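# Swap the gear shaft between the near station's centres

## Task

Remove the gear shaft currently held between the centres of the closer station and set it down on the bench surface. Then install the second gear shaft between those same centres so that its gear meshes with the master gear, and release it once it is in place.

## Robot and tools

Robot: two arms, left_arm and right_arm, each with six joints and a parallel gripper. The names are labels only; they do not match the left or right side of any picture.

Frame: every pose in a result uses one shared scene frame. The origin sits on the table surface midway between the arms. +x points out over the table, +z points up, and left_arm is on the +y side. Positions are in metres and orientations are quaternions in w,x,y,z order. The printed hand position can be off from the real one, more so when the arm reaches far. The reported point lies between the finger pads, roughly 1 cm short of the fingertips. The fingers extend along the gripper's +z axis and close along its y axis.

Tool execute_actions takes "actions", a list holding at most one item, and an optional boolean "pictures" (pictures are included unless you set it to false).
- Empty list: nothing new is commanded; you just get the current state.
- Motion item: {"rows": [...], "steps": n}, with n from 1 to 15 (15 if omitted). Each step lasts 1/30 s. Each row drives one step; if there are fewer rows than steps, the last row is held.
- Wait item: {"steps": n} with no rows, n up to 300. It returns once n steps have passed since the previous result.
A refused call sends nothing to the robot.

Row layout: one flat list of 14 numbers covering both arms, always all 14, even if one arm stays put. Order: left_arm waist, shoulder, elbow, wrist pitch, wrist yaw, wrist roll, gripper opening; then the same seven for right_arm. The joint values are absolute target angles in radians, in the same units as the Joint positions line. They are not offsets.

Stated joint ranges, the same for each arm (rad):
- waist -2.618 to 3.054
- shoulder 0.000 to 3.142
- elbow 0.000 to 3.142
- wrist pitch -1.571 to 1.571
- wrist yaw -1.571 to 1.571
- wrist roll -2.094 to 2.094
The true ends may differ by up to 0.036 rad. A target more than 0.036 rad beyond a stated end, and also farther out than the current angle, gets the whole call refused. A target past the true end is cut off at that end, and the result may then say "joint sent to its limit", possibly about an earlier action. If that line is missing, it does not prove the joint has room left.

Gripper opening is a scaled command, not a distance. It runs from -1 (closed) to +1 (fully open). Between the extremes, the fingers go to where grip_measured would equal the number you send. Each gripper's reading may be biased by up to about 1 mm, constant within a scene. To hold a part, keep commanding an opening below grip_measured: about 0.03 under holds firmly, and a smaller margin holds more gently. Each pad pushes with roughly 50 to 62 N at most. Parts thinner than about 2 mm are held more weakly, and first contact can spike harder.

Speed: joints are rate-limited. Each step, a joint's target is kept within a set distance of its measured angle: 0.202 rad for waist, 0.258 for shoulder, 0.238 for elbow, 0.573 for wrist pitch, and 0.522 for wrist yaw and roll. If the targets would move a gripper more than 70 mm from where it is, the whole arm's targets are pulled back toward the current angles. Far moves therefore take several calls.

Between calls, the arms keep heading to the last row you sent. They stop pursuing it once everything has nearly stopped, including slow or blocked motion, or once any arm has a HELD step. After that, only a new action moves them further. Fingers still closing or opening finish their travel.

Result lines:
- State line, "left_arm: …" | "right_arm: …": position and orientation of each gripper.
- Joint positions and Joint velocities: one block per arm with six joints (rad, rad/s) plus the pad gap (m, m/s). The gap is 0.094 m when fully open.
- grip_measured: finger opening on the command scale.
- "joint command not followed": a clearance check altered or blocked some joint targets; the rest of the row still ran.
- HELD: marks steps where all or part of your row was not sent.
- MOTOR HOT: a motor has reached 75 °C.
- OVER-TEMPERATURE FAULT: an arm was stopped. At 90 °C the hot arm pauses for 10 s, and that check is off for the next 5 minutes. At 100 °C the arm and its gripper go limp and it drops what it holds.
Holding a load heats motors even while idle, so do not hold parts longer than needed.

zoom_image takes "camera" (cam_head_left, cam_head_right, cam_left_wrist or cam_right_wrist) and "region" [x0, y0, x1, y1] in pixels, with (0,0) at the top-left. The region can be at most 504 by 504. It shows an enlarged view of that camera's latest image. All four cameras are 504x504, and pictures arrive in that order.

finished_scene takes "scene", the number of the current scene. It cannot be undone, and it reports whether the goal was met. Replying without any tool call ends everything.

What to avoid:
- Parts falling or being knocked off the table, which fails the task.
- Dropping parts or letting them slip.
- Slamming into things or pushing very hard.
- The two arms colliding or pressing on each other, which can end the scene.
- Overheating.
A loose object may occasionally get a brief push from outside, so check that parts are where you expect. Smooth, economical motion is preferred.

Each tool is called after "Request:" as name(argument=value, ...) on one line, values as JSON.

## Session

Request:
execute_actions(actions=[])

Scene clock: 0.00 s of 6800.00 s.
left_arm: end_effector_position=(+0.0806, +0.5619, +0.1795) grip_measured=+1.000 end_effector_quat_wxyz=(-0.267, +0.879, -0.382, -0.100) | right_arm: end_effector_position=(+0.2964, -0.0514, +0.1835) grip_measured=+1.000 end_effector_quat_wxyz=(+0.726, +0.025, +0.687, +0.012)
Joint positions: left_arm=[ 1.36   1.28   1.106 -0.834 -0.141 -1.019  0.094] | right_arm=[ 0.994  1.736  0.498  1.337  0.99  -0.029  0.094]
Joint velocities: left_arm=[-0.007  0.007 -0.002  0.022 -0.037  0.022  0.   ] | right_arm=[-0.002 -0.007 -0.007  0.081  0.066 -0.051  0.   ]
Motor temperatures (°C, as the motors report them): left_arm=[27 27 27 26 24 24] | right_arm=[26 23 23 26 23 25]

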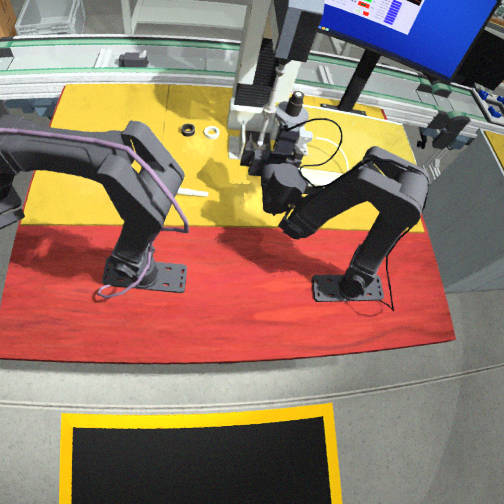

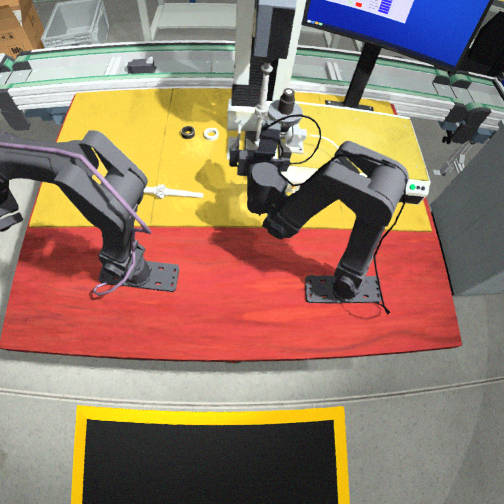

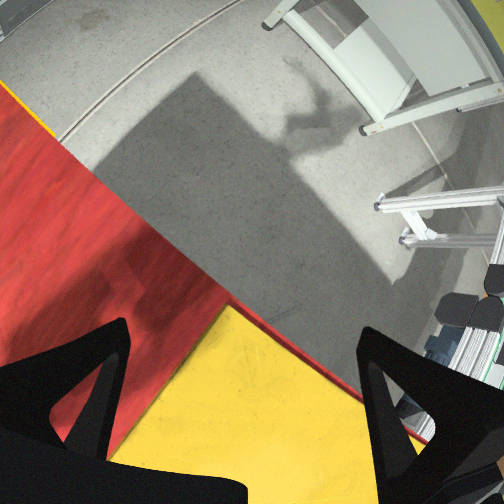

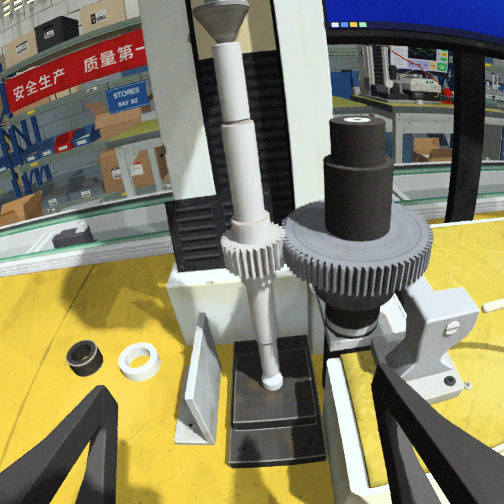

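Request:
execute_actions(actions=[{"rows":[[1.36,1.28,1.28,0,0,0,1,0.6,1.3,0.5,0.8,0,0,1]]}], pictures=false)

Request:
execute_actions(actions=[{"rows":[[0.6,0.5,0.5,0,0,0,1,0,0.8,0.8,-1,0,0,1]]}], pictures=false)

Request:
execute_actions(actions=[{"steps":60}])

Request:
zoom_image(camera="cam_head_right", region=[120,0,440,250])

Request:
zoom_image(camera="cam_head_left", region=[120,0,440,250])

Scene clock: 14.73 s of 6800.00 s.
left_arm: end_effector_position=(+0.1334, +0.6603, +0.3910) grip_measured=+1.000 end_effector_quat_wxyz=(+0.559, -0.507, +0.559, +0.344) | right_arm: end_effector_position=(+0.3180, -0.0589, +0.2476) grip_measured=+1.000 end_effector_quat_wxyz=(+0.697, -0.175, +0.673, +0.178)
Joint positions: left_arm=[ 1.36   1.282  1.257 -0.114 -0.027 -0.188  0.094] | right_arm=[ 0.593  1.295  0.498  0.832  0.066 -0.006  0.094]
Joint velocities: left_arm=[-0.007 -0.007  0.164  0.989  0.212  1.194  0.   ] | right_arm=[-0.012 -0.007 -0.002 -0.198 -0.388  0.022  0.   ]
Motor temperatures (°C, as the motors report them): left_arm=[27 28 29 27 24 24] | right_arm=[26 25 24 28 23 25]
Steps of this call (steps 1 to 90: nothing new was sent; then 11.23 s passed at rest; steps 91 to 105: all 15 steps of this action). Readings (joint positions):
91: left_arm=[1.360 1.280 1.109 -0.814 -0.133 -0.984] | right_arm=[0.967 1.699 0.498 1.251 0.906 -0.023]
92: left_arm=[1.360 1.282 1.117 -0.776 -0.122 -0.939] | right_arm=[0.912 1.633 0.498 1.133 0.792 -0.023]
94: left_arm=[1.360 1.282 1.144 -0.683 -0.102 -0.849] | right_arm=[0.766 1.476 0.498 0.992 0.586 -0.019]
98: left_arm=[1.360 1.282 1.194 -0.463 -0.072 -0.649] | right_arm=[0.589 1.292 0.498 0.930 0.281 -0.007]
105: the state above

Scene clock: 15.23 s of 6800.00 s.
left_arm: end_effector_position=(+0.2525, +0.3785, +0.3083) grip_measured=+1.000 end_effector_quat_wxyz=(+0.688, -0.180, +0.683, +0.169) | right_arm: end_effector_position=(+0.2771, -0.2773, +0.2794) grip_measured=+1.000 end_effector_quat_wxyz=(+0.566, +0.009, +0.824, -0.013)
Joint positions: left_arm=[ 0.606  0.505  0.511 -0.002  0.008 -0.016  0.094] | right_arm=[ 0.013  0.789  0.8   -0.379  0.023 -0.003  0.094]
Joint velocities: left_arm=[-0.032  0.002 -0.09   0.037  0.066  0.081  0.   ] | right_arm=[-0.007  0.066 -0.017 -2.293 -0.051 -0.037  0.   ]
Motor temperatures (°C, as the motors report them): left_arm=[27 28 29 27 24 24] | right_arm=[26 25 24 28 23 25]
Steps of this call (steps 1 to 15: all 15 steps of this action). Readings (joint positions):
1: left_arm=[1.340 1.259 1.232 -0.070 -0.036 -0.159] | right_arm=[0.576 1.273 0.517 0.755 0.044 -0.006]
2: left_arm=[1.298 1.208 1.175 -0.049 -0.039 -0.137] | right_arm=[0.538 1.237 0.547 0.648 0.031 -0.006]
4: left_arm=[1.178 1.080 1.047 -0.036 -0.031 -0.101] | right_arm=[0.440 1.144 0.624 0.473 0.025 -0.006]
8: left_arm=[0.911 0.778 0.776 -0.010 -0.013 -0.051] | right_arm=[0.195 0.900 0.755 0.127 0.015 -0.005]
15: the state above

Scene clock: 17.23 s of 6800.00 s.
left_arm: end_effector_position=(+0.2526, +0.3785, +0.3083) grip_measured=+1.000 end_effector_quat_wxyz=(+0.687, -0.176, +0.684, +0.172) | right_arm: end_effector_position=(+0.1836, -0.2744, +0.1609) grip_measured=+1.000 end_effector_quat_wxyz=(+0.287, +0.004, +0.958, -0.007)
Joint positions: left_arm=[ 0.606  0.505  0.51  -0.001  0.008 -0.007  0.094] | right_arm=[ 0.013  0.796  0.8   -0.993  0.011 -0.003  0.094]
Joint velocities: left_arm=[-0.007  0.007 -0.012 -0.007  0.007 -0.051  0.   ] | right_arm=[-0.007 -0.007  0.002  0.037 -0.051 -0.037  0.   ]
Motor temperatures (°C, as the motors report them): left_arm=[27 28 29 28 24 24] | right_arm=[26 25 24 28 23 25]
Steps of this call (steps 1 to 45: the robot went on to your last target; steps 46 to 60: nothing new was sent). Readings (joint positions):
1: left_arm=[0.606 0.505 0.510 -0.002 0.008 -0.014] | right_arm=[0.013 0.791 0.800 -0.459 0.022 -0.003]
2: left_arm=[0.606 0.505 0.510 -0.002 0.008 -0.012] | right_arm=[0.013 0.793 0.800 -0.538 0.021 -0.003]
4: left_arm=[0.606 0.505 0.510 -0.001 0.008 -0.010] | right_arm=[0.013 0.795 0.800 -0.695 0.018 -0.003]
8: left_arm=[0.606 0.505 0.510 -0.001 0.008 -0.008] | right_arm=[0.013 0.796 0.800 -0.888 0.013 -0.003]
60: the state above
All arms were judged still, so your last target was given up. Only a new action makes them travel on or press farther. Fingers that are still opening or closing keep moving.

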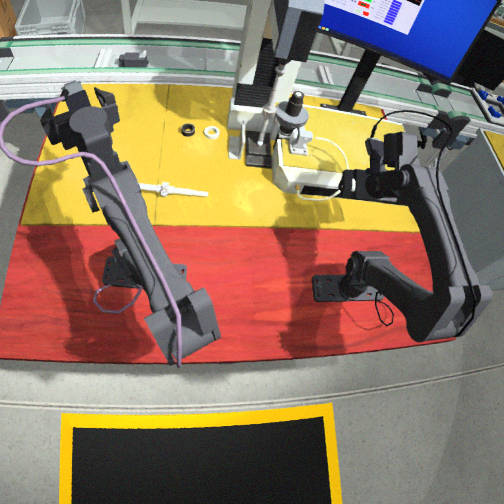

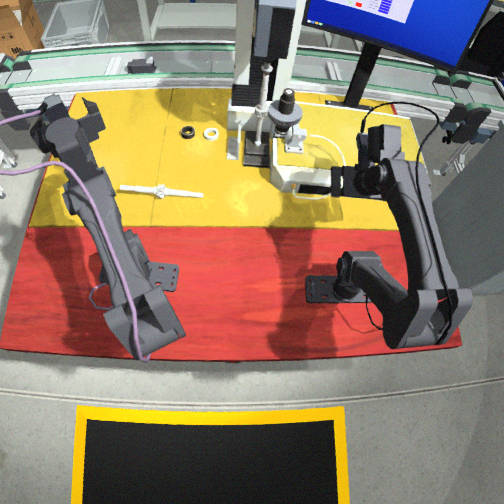

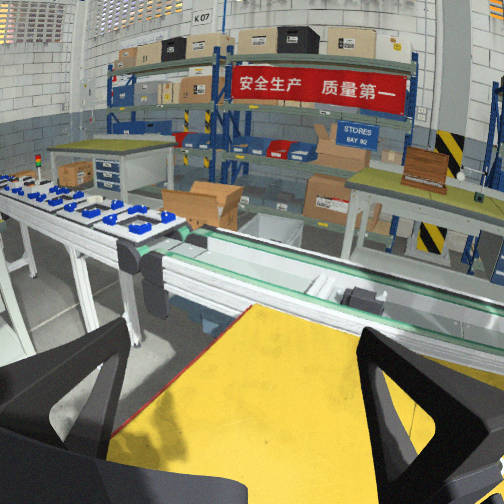

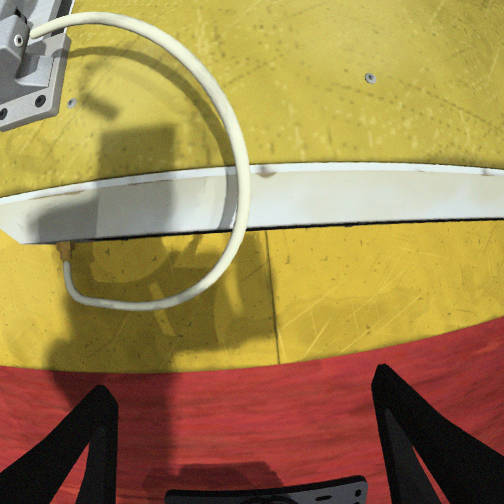

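Region (120, 0, 440, 250) of cam_head_right's 504x504 image, scaled by 1.575, with more detail than that image has; it fills the top 394 rows of this view, and the rest is white.

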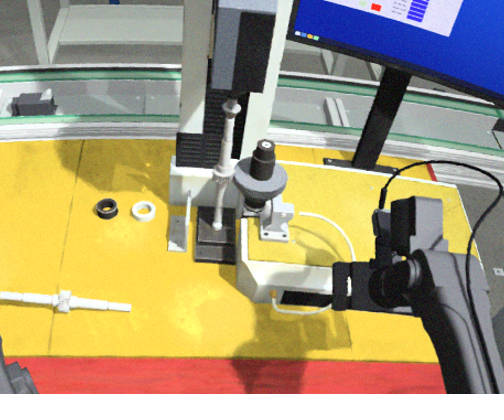

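Region (120, 0, 440, 250) of cam_head_left's 504x504 image, scaled by 1.575, with more detail than that image has; it fills the top 394 rows of this view, and the rest is white.

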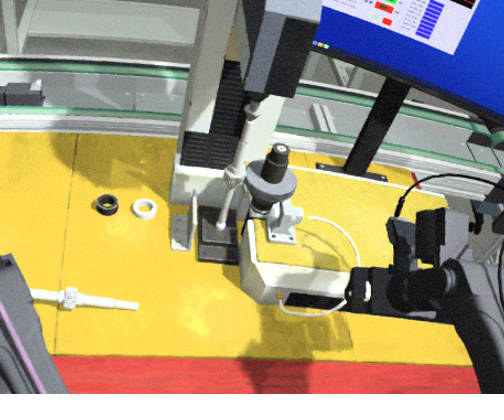

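Request:
execute_actions(actions=[{"rows":[[-0.61,1.382,0.363,1.02,0,0,1,-0.2,0.3,0.4,0,-0.5,0,1]]}], pictures=false)

Request:
execute_actions(actions=[{"steps":30}])

Scene clock: 25.80 s of 6800.00 s.
left_arm: end_effector_position=(+0.3457, +0.0309, +0.1765) grip_measured=+1.000 end_effector_quat_wxyz=(+0.646, +0.200, +0.713, -0.185) | right_arm: end_effector_position=(+0.2162, -0.2420, +0.2865) grip_measured=+1.000 end_effector_quat_wxyz=(+0.709, -0.093, +0.694, +0.087)
Joint positions: left_arm=[-0.462  1.396  0.372  0.927 -0.007 -0.006  0.094] | right_arm=[-0.191  0.316  0.402 -0.063 -0.469 -0.001  0.094]
Joint velocities: left_arm=[-2.142  0.002  0.002  0.711  0.125  0.022  0.   ] | right_arm=[ 0.002  0.007  0.007  0.271 -0.125  0.051  0.   ]
Motor temperatures (°C, as the motors report them): left_arm=[27 27 29 30 24 24] | right_arm=[26 24 24 28 23 25]
Steps of this call (steps 1 to 90: nothing new was sent; then 5.07 s passed at rest; steps 91 to 105: all 15 steps of this action). Readings (joint positions):
91: left_arm=[0.570 0.537 0.486 0.093 -0.010 -0.007] | right_arm=[-0.026 0.759 0.756 -0.906 -0.073 -0.003]
92: left_arm=[0.498 0.608 0.464 0.231 -0.015 -0.007] | right_arm=[-0.092 0.682 0.673 -0.777 -0.160 -0.003]
94: left_arm=[0.347 0.791 0.423 0.466 -0.015 -0.006] | right_arm=[-0.175 0.498 0.511 -0.569 -0.269 -0.001]
98: left_arm=[0.054 1.174 0.396 0.790 -0.013 -0.006] | right_arm=[-0.191 0.324 0.402 -0.287 -0.392 -0.001]
105: the state above

Scene clock: 26.80 s of 6800.00 s.
left_arm: end_effector_position=(+0.3081, -0.0219, +0.1980) grip_measured=+1.000 end_effector_quat_wxyz=(+0.657, +0.251, +0.665, -0.251) | right_arm: end_effector_position=(+0.2149, -0.2386, +0.2960) grip_measured=+1.000 end_effector_quat_wxyz=(+0.721, -0.105, +0.679, +0.089)
Joint positions: left_arm=[-0.616  1.396  0.372  1.014  0.011 -0.005  0.094] | right_arm=[-0.191  0.316  0.402 -0.021 -0.488 -0.001  0.094]
Joint velocities: left_arm=[-0.012  0.002 -0.002 -0.007  0.125 -0.007  0.   ] | right_arm=[-0.007 -0.027  0.007 -0.007 -0.037 -0.095  0.   ]
Motor temperatures (°C, as the motors report them): left_arm=[27 27 29 30 24 24] | right_arm=[26 24 25 28 23 25]
Steps of this call (steps 1 to 30: the robot went on to your last target). Readings (joint positions):
1: left_arm=[-0.530 1.396 0.372 0.947 -0.002 -0.006] | right_arm=[-0.191 0.316 0.402 -0.054 -0.473 -0.001]
2: left_arm=[-0.579 1.396 0.372 0.963 0.007 -0.005] | right_arm=[-0.191 0.316 0.402 -0.047 -0.476 -0.001]
4: left_arm=[-0.616 1.396 0.372 0.983 0.016 -0.005] | right_arm=[-0.191 0.316 0.402 -0.036 -0.480 -0.001]
8: left_arm=[-0.616 1.396 0.372 1.003 0.013 -0.005] | right_arm=[-0.191 0.316 0.402 -0.027 -0.485 -0.001]
30: the state above
All arms were judged still, so your last target was given up. Only a new action makes them travel on or press farther. Fingers that are still opening or closing keep moving.

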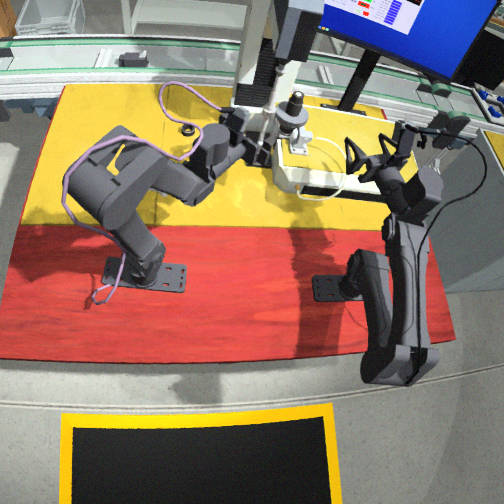

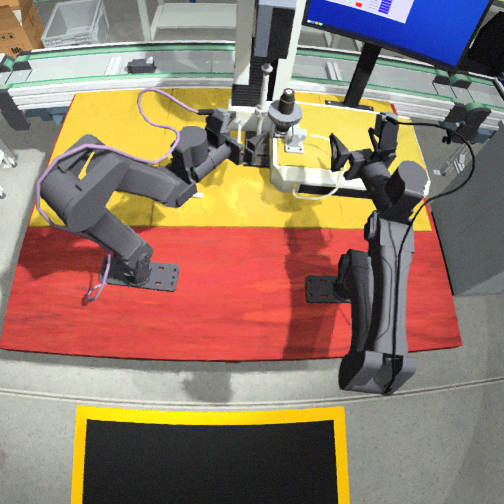

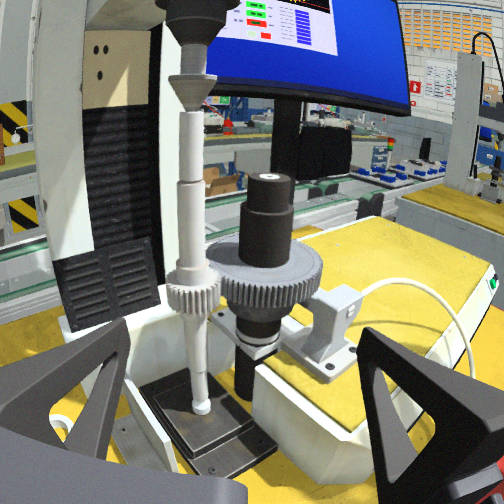

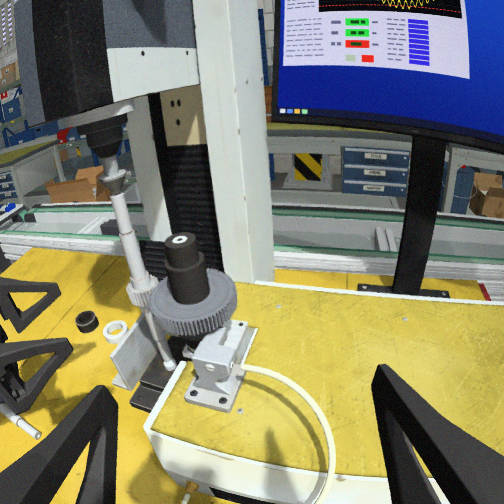

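Request:
execute_actions(actions=[{"rows":[[-0.53,1.555,0.575,0.99,0,0,0.2,-0.2,0.3,0.4,0,-0.7,0,1]]}])

Scene clock: 35.37 s of 6800.00 s.
left_arm: end_effector_position=(+0.3668, -0.0211, +0.2165) grip_measured=+0.202 end_effector_quat_wxyz=(+0.679, +0.217, +0.665, -0.225) | right_arm: end_effector_position=(+0.2025, -0.2070, +0.2951) grip_measured=+1.000 end_effector_quat_wxyz=(+0.708, -0.174, +0.667, +0.153)
Joint positions: left_arm=[-0.53   1.546  0.558  1.01   0.005 -0.005  0.056] | right_arm=[-0.193  0.316  0.402 -0.02  -0.682 -0.     0.094]
Joint velocities: left_arm=[-0.007 -0.002 -0.017 -0.007 -0.007 -0.066 -0.001] | right_arm=[ 0.002  0.002 -0.027 -0.037 -0.095 -0.051  0.   ]
Motor temperatures (°C, as the motors report them): left_arm=[27 28 29 31 24 24] | right_arm=[26 24 25 30 23 25]
Steps of this call (steps 1 to 90: nothing new was sent; then 5.07 s passed at rest; steps 91 to 105: all 15 steps of this action). Readings (joint positions):
91: left_arm=[-0.604 1.417 0.395 1.013 0.017 -0.005] | right_arm=[-0.193 0.316 0.402 -0.021 -0.514 -0.000]
92: left_arm=[-0.582 1.464 0.448 1.011 0.017 -0.005] | right_arm=[-0.193 0.316 0.402 -0.021 -0.550 -0.000]
94: left_arm=[-0.545 1.533 0.535 1.011 0.011 -0.005] | right_arm=[-0.193 0.316 0.402 -0.020 -0.602 -0.000]
98: left_arm=[-0.530 1.546 0.558 1.011 0.005 -0.005] | right_arm=[-0.193 0.316 0.402 -0.020 -0.654 -0.000]
105: the state above

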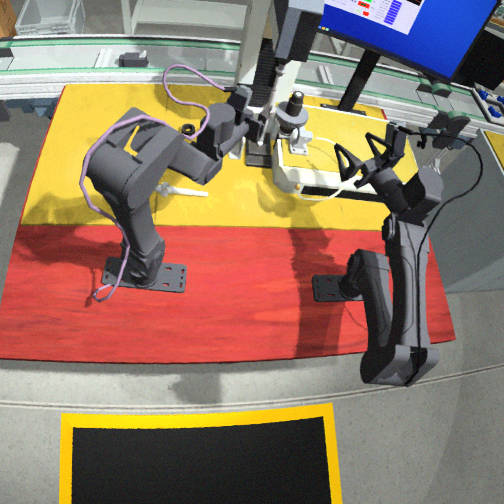

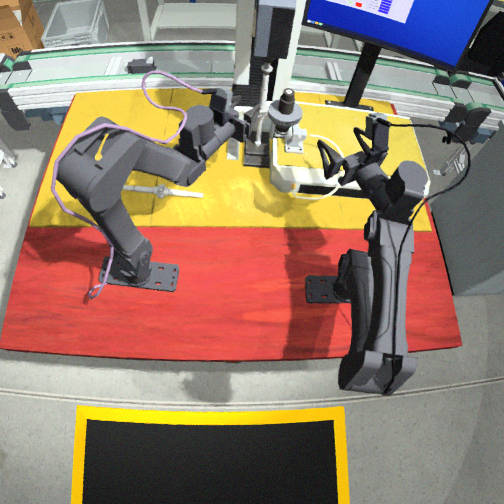

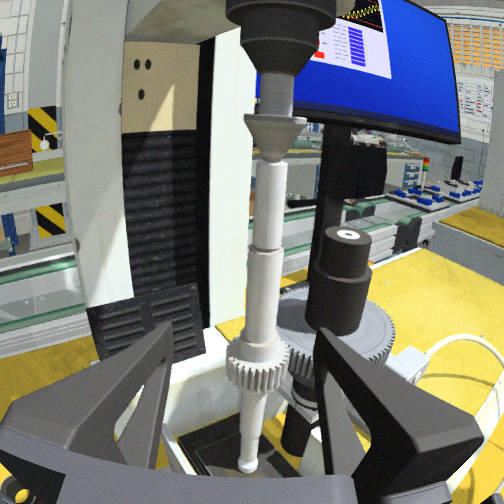

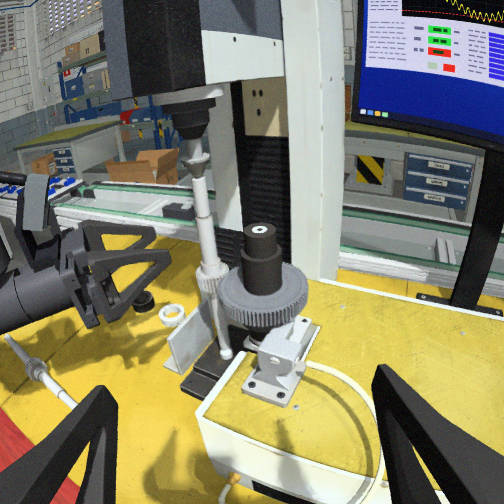

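Request:
execute_actions(actions=[{"rows":[[-0.558,1.6,0.6,1.01,0,0,-0.2,-0.2,0.3,0.4,0,-0.7,0,1],[-0.558,1.63,0.63,1.01,0,0,-0.2,-0.2,0.3,0.4,0,-0.7,0,1],[-0.558,1.66,0.66,1.01,0,0,-0.2,-0.2,0.3,0.4,0,-0.7,0,1],[-0.558,1.69,0.69,1.01,0,0,-0.2,-0.2,0.3,0.4,0,-0.7,0,1],[-0.558,1.73,0.73,1.01,0,0,-0.2,-0.2,0.3,0.4,0,-0.7,0,1],[-0.558,1.775,0.768,1.01,0,0,-0.2,-0.2,0.3,0.4,0,-0.7,0,1]]}])

Scene clock: 43.13 s of 6800.00 s.
left_arm: end_effector_position=(+0.4022, -0.0605, +0.1959) grip_measured=-0.198 end_effector_quat_wxyz=(+0.665, +0.227, +0.674, -0.228) | right_arm: end_effector_position=(+0.2020, -0.2059, +0.2950) grip_measured=+1.000 end_effector_quat_wxyz=(+0.708, -0.176, +0.666, +0.156)
Joint positions: left_arm=[-0.553  1.77   0.742  1.015  0.004 -0.005  0.038] | right_arm=[-0.193  0.316  0.402 -0.02  -0.688 -0.     0.094]
Joint velocities: left_arm=[-0.007  0.002 -0.017 -0.007 -0.037 -0.022  0.001] | right_arm=[-0.007 -0.007  0.002  0.007  0.007  0.037  0.   ]
Motor temperatures (°C, as the motors report them): left_arm=[27 28 29 32 24 24] | right_arm=[26 24 25 31 23 25]
Steps of this call (steps 1 to 15: the robot went on to your last target; steps 16 to 90: nothing new was sent; then 4.27 s passed at rest; steps 91 to 105: all 15 steps of this action). Readings (joint positions):
91: left_arm=[-0.533 1.551 0.560 1.012 0.004 -0.005] | right_arm=[-0.193 0.316 0.402 -0.020 -0.688 -0.000]
92: left_arm=[-0.538 1.565 0.570 1.015 0.004 -0.005] | right_arm=[-0.193 0.316 0.402 -0.020 -0.688 -0.000]
94: left_arm=[-0.549 1.618 0.615 1.015 0.004 -0.005] | right_arm=[-0.193 0.316 0.402 -0.020 -0.688 -0.000]
98: left_arm=[-0.553 1.749 0.734 1.015 0.004 -0.005] | right_arm=[-0.193 0.316 0.402 -0.020 -0.688 -0.000]
105: the state above

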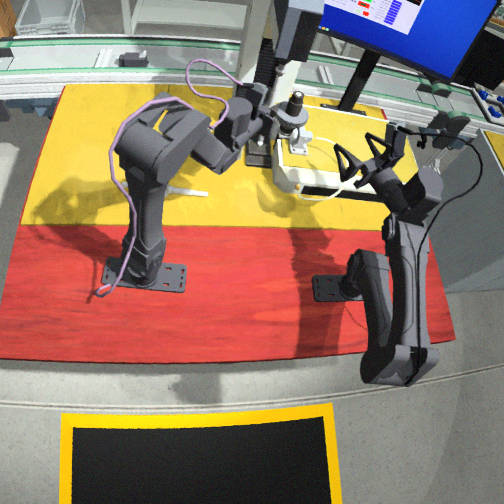

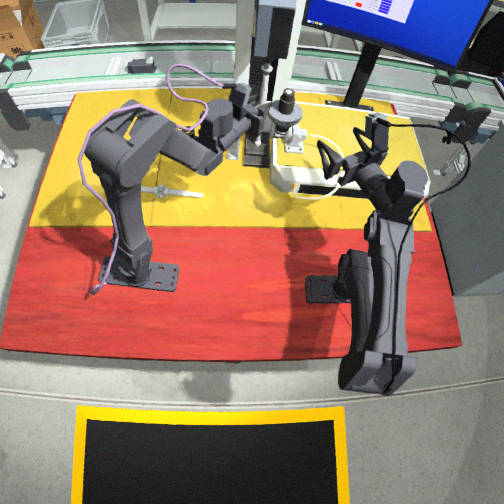

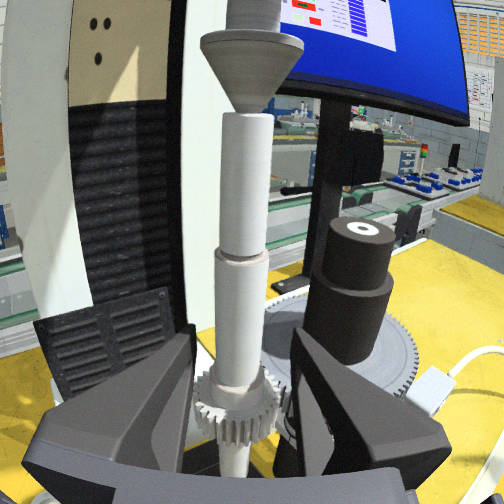

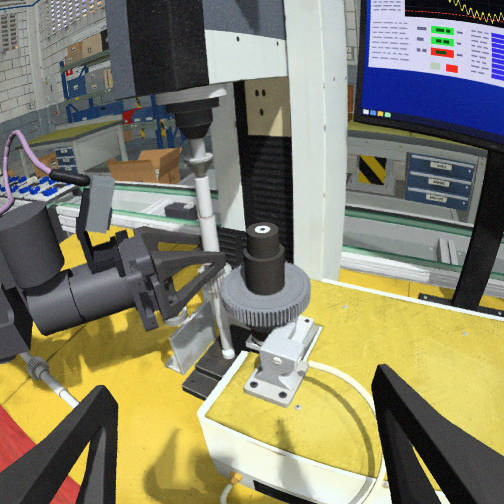

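Request:
execute_actions(actions=[{"rows":[[-0.546,1.79,0.80,1.01,0,0,-0.4,-0.2,0.3,0.4,0,-0.7,0,1]],"steps":10}], pictures=false)

Request:
execute_actions(actions=[{"rows":[[-0.546,1.79,0.80,1.01,0,0,-0.7,-0.2,0.3,0.4,0,-0.7,0,1]]}])

Request:
execute_actions(actions=[{"rows":[[-0.546,1.735,0.825,0.945,0,0,-0.7,-0.2,0.3,0.4,0,-0.7,0,1]]}])

Request:
zoom_image(camera="cam_right_wrist", region=[100,100,380,400])

Scene clock: 50.87 s of 6800.00 s.
left_arm: end_effector_position=(+0.4073, -0.0644, +0.2072) grip_measured=-0.398 end_effector_quat_wxyz=(+0.674, +0.224, +0.665, -0.231) | right_arm: end_effector_position=(+0.2020, -0.2059, +0.2950) grip_measured=+1.000 end_effector_quat_wxyz=(+0.708, -0.176, +0.666, +0.156)
Joint positions: left_arm=[-0.553  1.776  0.776  1.016  0.004 -0.005  0.028] | right_arm=[-0.193  0.316  0.402 -0.02  -0.688 -0.     0.094]
Joint velocities: left_arm=[-0.002  0.007 -0.007 -0.022 -0.007 -0.022  0.   ] | right_arm=[ 0.002 -0.002 -0.012  0.022 -0.022 -0.022  0.   ]
Motor temperatures (°C, as the motors report them): left_arm=[27 29 30 32 24 24] | right_arm=[26 24 25 31 23 25]
Steps of this call (steps 1 to 15: the robot went on to your last target; steps 16 to 90: nothing new was sent; then 4.40 s passed at rest; steps 91 to 100: all 10 steps of this action). Readings (joint positions):
91: left_arm=[-0.553 1.770 0.746 1.015 0.004 -0.005] | right_arm=[-0.193 0.316 0.402 -0.020 -0.688 -0.000]
92: left_arm=[-0.553 1.773 0.754 1.015 0.004 -0.005] | right_arm=[-0.193 0.316 0.402 -0.020 -0.688 -0.000]
94: left_arm=[-0.553 1.776 0.768 1.015 0.004 -0.005] | right_arm=[-0.193 0.316 0.402 -0.020 -0.688 -0.000]
98: left_arm=[-0.553 1.776 0.776 1.016 0.004 -0.005] | right_arm=[-0.193 0.316 0.402 -0.020 -0.688 -0.000]
100: the state above

Scene clock: 51.37 s of 6800.00 s.
left_arm: end_effector_position=(+0.4087, -0.0625, +0.2072) grip_measured=-0.664 end_effector_quat_wxyz=(+0.675, +0.222, +0.665, -0.228) | right_arm: end_effector_position=(+0.2020, -0.2059, +0.2950) grip_measured=+1.000 end_effector_quat_wxyz=(+0.708, -0.176, +0.666, +0.156)
Joint positions: left_arm=[-0.55   1.776  0.776  1.016 -0.001 -0.004  0.016] | right_arm=[-0.193  0.316  0.402 -0.02  -0.688 -0.     0.094]
Joint velocities: left_arm=[ 0.007  0.002  0.012 -0.022  0.037 -0.066  0.   ] | right_arm=[-0.017 -0.017  0.002 -0.11  -0.022  0.022  0.   ]
Motor temperatures (°C, as the motors report them): left_arm=[27 29 30 32 24 24] | right_arm=[26 24 25 31 23 25]
Steps of this call (steps 1 to 15: all 15 steps of this action). Readings (joint positions):
1: left_arm=[-0.553 1.776 0.776 1.016 0.003 -0.005] | right_arm=[-0.193 0.316 0.402 -0.020 -0.688 -0.000]
2: left_arm=[-0.550 1.776 0.776 1.016 -0.002 -0.004] | right_arm=[-0.193 0.316 0.402 -0.020 -0.688 -0.000]
4: left_arm=[-0.550 1.776 0.776 1.016 -0.001 -0.004] | right_arm=[-0.193 0.316 0.402 -0.020 -0.688 -0.000]
8: left_arm=[-0.550 1.776 0.776 1.016 -0.001 -0.004] | right_arm=[-0.193 0.316 0.402 -0.020 -0.688 -0.000]
15: the state above

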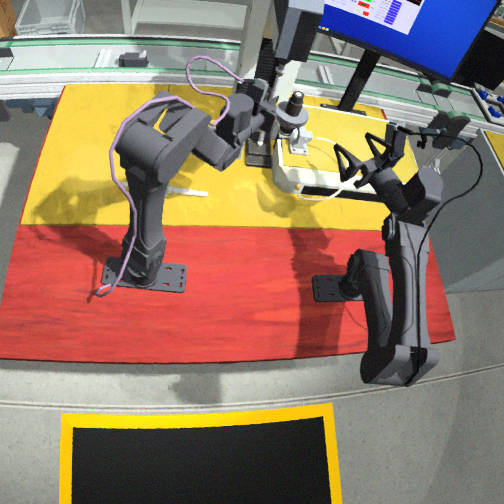

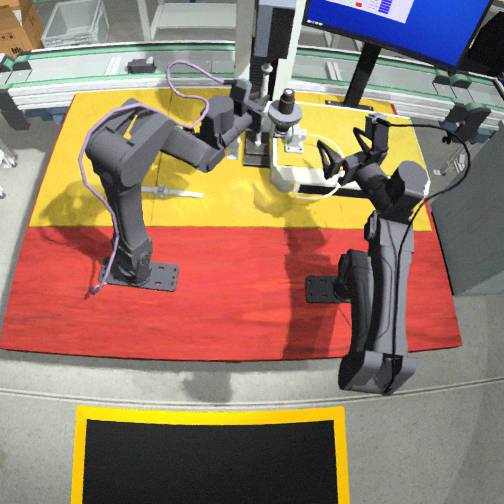

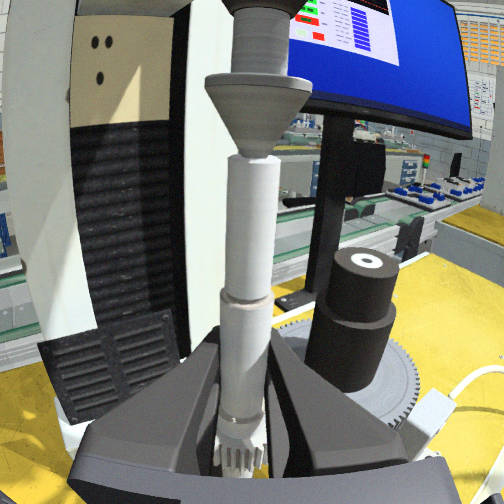

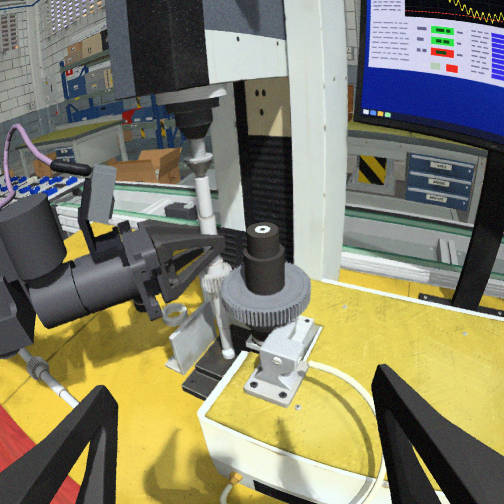

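Scene clock: 51.87 s of 6800.00 s.
left_arm: end_effector_position=(+0.4089, -0.0626, +0.2075) grip_measured=-0.664 end_effector_quat_wxyz=(+0.668, +0.225, +0.673, -0.226) | right_arm: end_effector_position=(+0.2020, -0.2059, +0.2950) grip_measured=+1.000 end_effector_quat_wxyz=(+0.708, -0.176, +0.666, +0.156)
Joint positions: left_arm=[-0.55   1.759  0.786  0.967 -0.001 -0.004  0.016] | right_arm=[-0.193  0.316  0.402 -0.02  -0.688 -0.     0.094]
Joint velocities: left_arm=[-0.012  0.002 -0.002  0.022 -0.037 -0.037 -0.   ] | right_arm=[-0.017 -0.002  0.002 -0.007  0.007 -0.037  0.   ]
Motor temperatures (°C, as the motors report them): left_arm=[27 29 30 32 24 24] | right_arm=[26 24 25 31 23 25]
Steps of this call (steps 1 to 15: all 15 steps of this action). Readings (joint positions):
1: left_arm=[-0.550 1.773 0.778 1.010 -0.001 -0.004] | right_arm=[-0.193 0.316 0.402 -0.020 -0.688 -0.000]
2: left_arm=[-0.550 1.768 0.780 0.996 -0.001 -0.004] | right_arm=[-0.193 0.316 0.402 -0.020 -0.688 -0.000]
4: left_arm=[-0.550 1.763 0.783 0.979 -0.001 -0.004] | right_arm=[-0.193 0.316 0.402 -0.020 -0.688 -0.000]
8: left_arm=[-0.550 1.760 0.785 0.969 -0.001 -0.004] | right_arm=[-0.193 0.316 0.402 -0.020 -0.688 -0.000]
15: the state above

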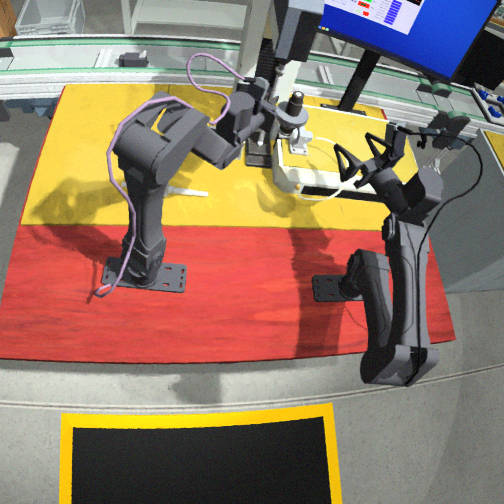

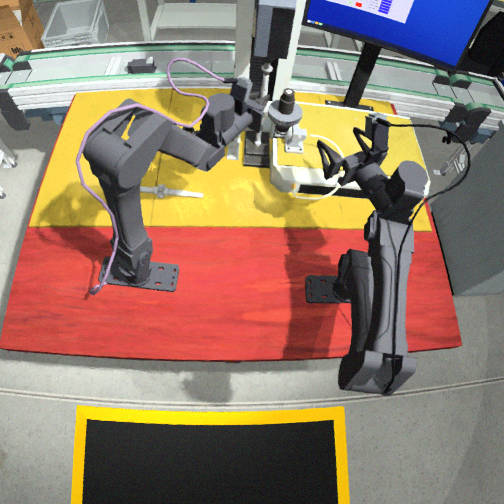

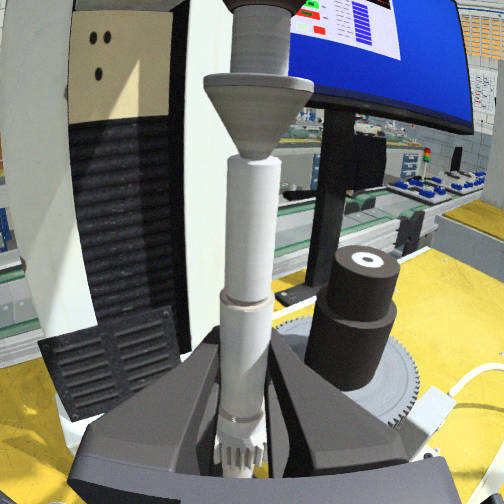

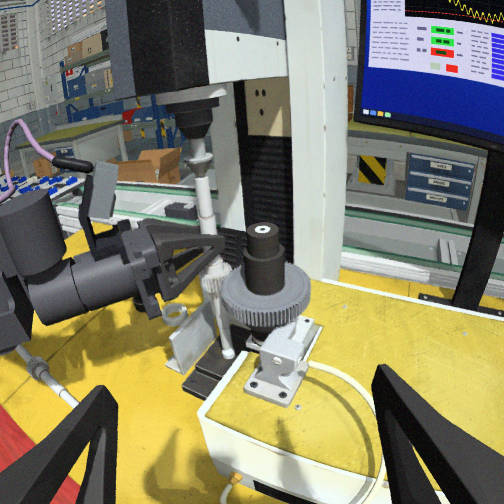

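Region (100, 100, 380, 400) of cam_right_wrist's 504x504 image, scaled by 1.680, with more detail than that image has; it fills the left 470 columns of this view, and the rest is white.

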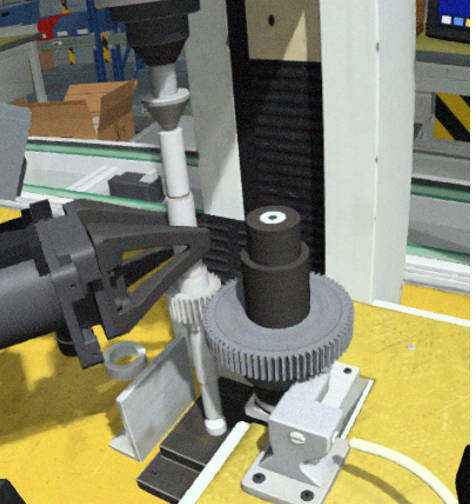

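Request:
execute_actions(actions=[{"rows":[[-0.546,1.68,0.85,0.96,0,0,-0.71,-0.2,0.3,0.4,0,-0.7,0,1]]}])

Request:
zoom_image(camera="cam_right_wrist", region=[100,100,380,400])

Scene clock: 55.20 s of 6800.00 s.
left_arm: end_effector_position=(+0.4088, -0.0626, +0.2090) grip_measured=-0.664 end_effector_quat_wxyz=(+0.657, +0.228, +0.683, -0.222) | right_arm: end_effector_position=(+0.2020, -0.2059, +0.2950) grip_measured=+1.000 end_effector_quat_wxyz=(+0.708, -0.176, +0.666, +0.156)
Joint positions: left_arm=[-0.55   1.733  0.801  0.895 -0.001 -0.004  0.016] | right_arm=[-0.193  0.316  0.402 -0.02  -0.688 -0.     0.094]
Joint velocities: left_arm=[-0.002  0.007 -0.002  0.051 -0.007 -0.066 -0.001] | right_arm=[ 0.007  0.012  0.012  0.051 -0.037 -0.051  0.   ]
Motor temperatures (°C, as the motors report them): left_arm=[27 30 30 33 24 24] | right_arm=[26 24 25 31 23 25]
Steps of this call (steps 1 to 15: the robot went on to your last target; steps 16 to 85: nothing new was sent; steps 86 to 100: all 15 steps of this action). Readings (joint positions):
86: left_arm=[-0.550 1.753 0.788 0.960 -0.001 -0.004] | right_arm=[-0.193 0.316 0.402 -0.020 -0.688 -0.000]
87: left_arm=[-0.550 1.747 0.792 0.941 -0.001 -0.004] | right_arm=[-0.193 0.316 0.402 -0.020 -0.688 -0.000]
89: left_arm=[-0.550 1.739 0.797 0.916 -0.001 -0.004] | right_arm=[-0.193 0.316 0.402 -0.020 -0.688 -0.000]
93: left_arm=[-0.550 1.734 0.800 0.899 -0.001 -0.004] | right_arm=[-0.193 0.316 0.402 -0.020 -0.688 -0.000]
100: the state above

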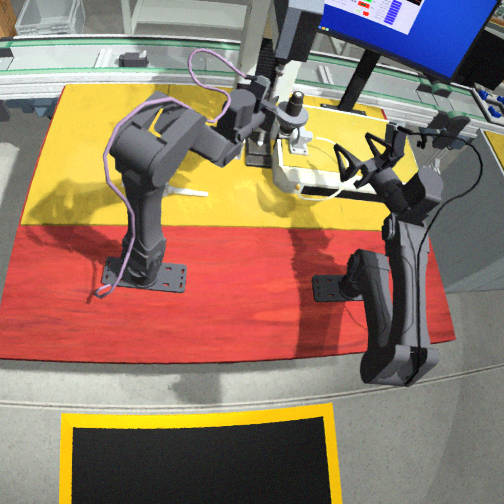

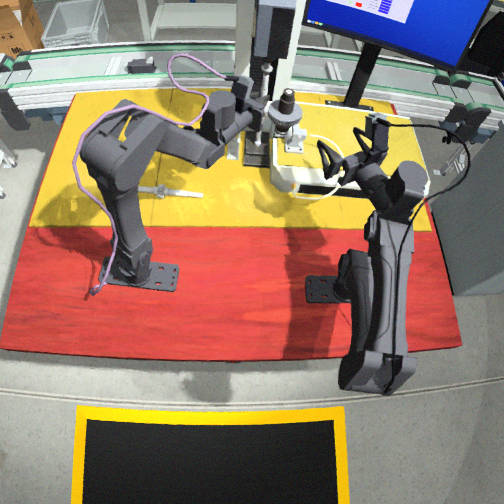

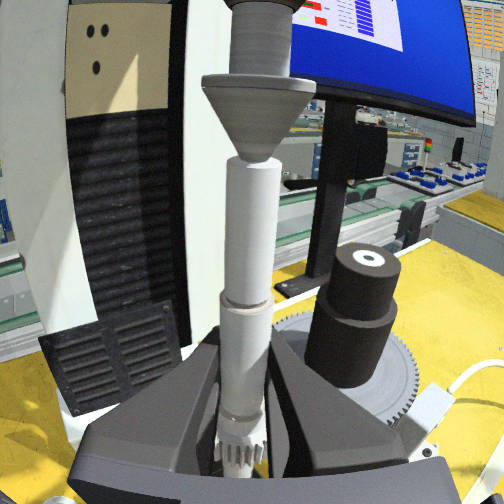

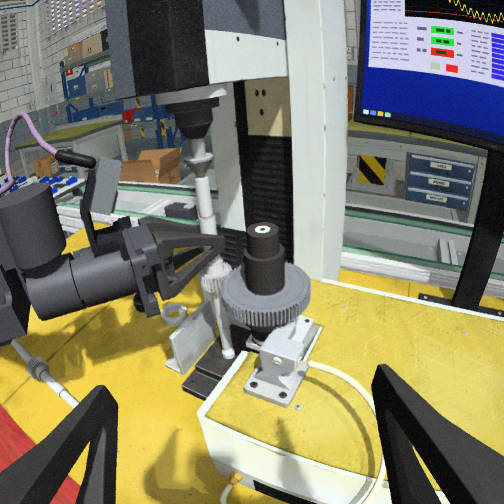

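Region (100, 100, 380, 400) of cam_right_wrist's 504x504 image, scaled by 1.680, with more detail than that image has; it fills the left 470 columns of this view, and the rest is white.

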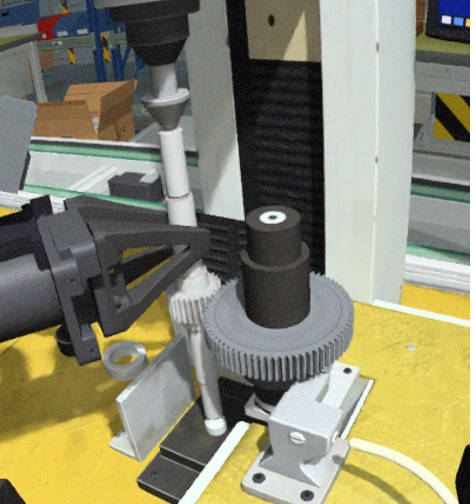

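Request:
execute_actions(actions=[{"rows":[[-0.546,1.67,0.86,1.08,0,0,-0.71,-0.2,0.3,0.4,0,-0.7,0,1]]}])

Scene clock: 57.70 s of 6800.00 s.
left_arm: end_effector_position=(+0.4088, -0.0626, +0.2103) grip_measured=-0.664 end_effector_quat_wxyz=(+0.659, +0.227, +0.681, -0.223) | right_arm: end_effector_position=(+0.2020, -0.2059, +0.2950) grip_measured=+1.000 end_effector_quat_wxyz=(+0.708, -0.176, +0.666, +0.156)
Joint positions: left_arm=[-0.55   1.733  0.801  0.9   -0.001 -0.004  0.016] | right_arm=[-0.193  0.316  0.402 -0.02  -0.688 -0.     0.094]
Joint velocities: left_arm=[ 0.002  0.002 -0.027 -0.11   0.037 -0.051  0.001] | right_arm=[-0.007 -0.027 -0.012 -0.007 -0.022 -0.037  0.   ]
Motor temperatures (°C, as the motors report them): left_arm=[27 31 31 34 24 24] | right_arm=[26 24 25 32 23 25]
Steps of this call (steps 1 to 15: the robot went on to your last target; steps 16 to 60: nothing new was sent; steps 61 to 75: all 15 steps of this action). Readings (joint positions):
61: left_arm=[-0.550 1.733 0.801 0.899 -0.001 -0.004] | right_arm=[-0.193 0.316 0.402 -0.020 -0.688 -0.000]
62: left_arm=[-0.550 1.733 0.801 0.900 -0.001 -0.004] | right_arm=[-0.193 0.316 0.402 -0.020 -0.688 -0.000]
64: left_arm=[-0.550 1.733 0.801 0.900 -0.001 -0.004] | right_arm=[-0.193 0.316 0.402 -0.020 -0.688 -0.000]
68: left_arm=[-0.550 1.733 0.801 0.900 -0.001 -0.004] | right_arm=[-0.193 0.316 0.402 -0.020 -0.688 -0.000]
75: the state above

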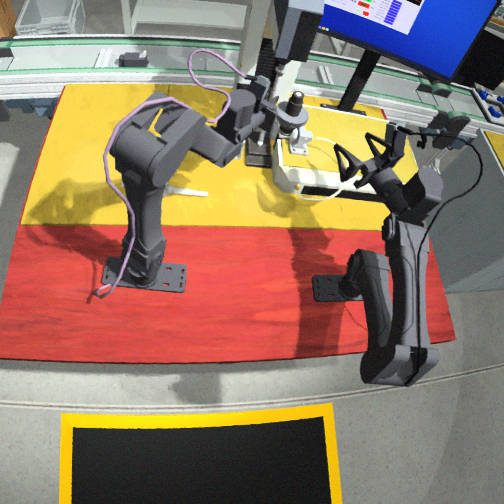

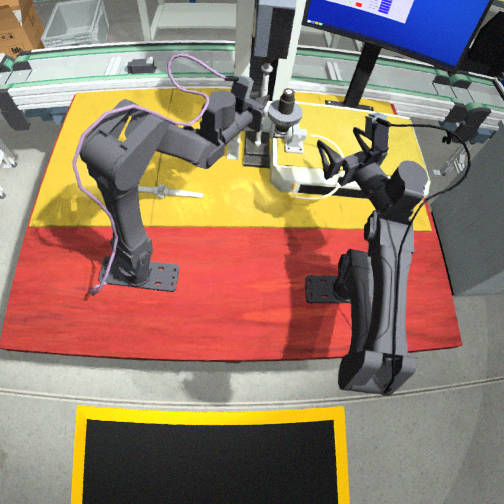

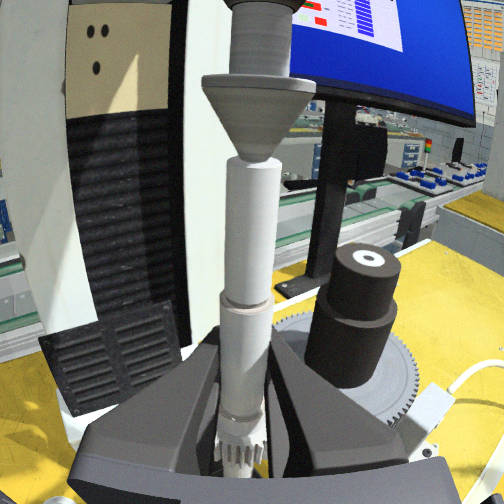

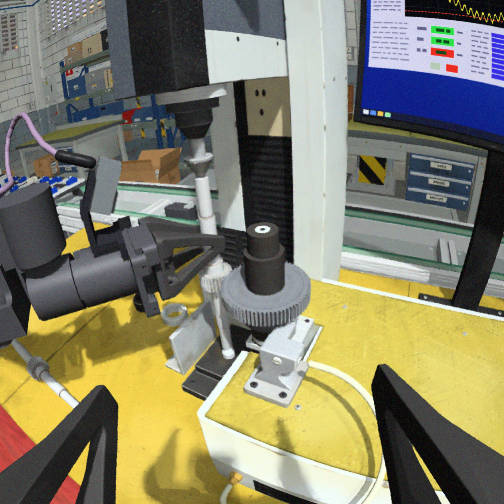

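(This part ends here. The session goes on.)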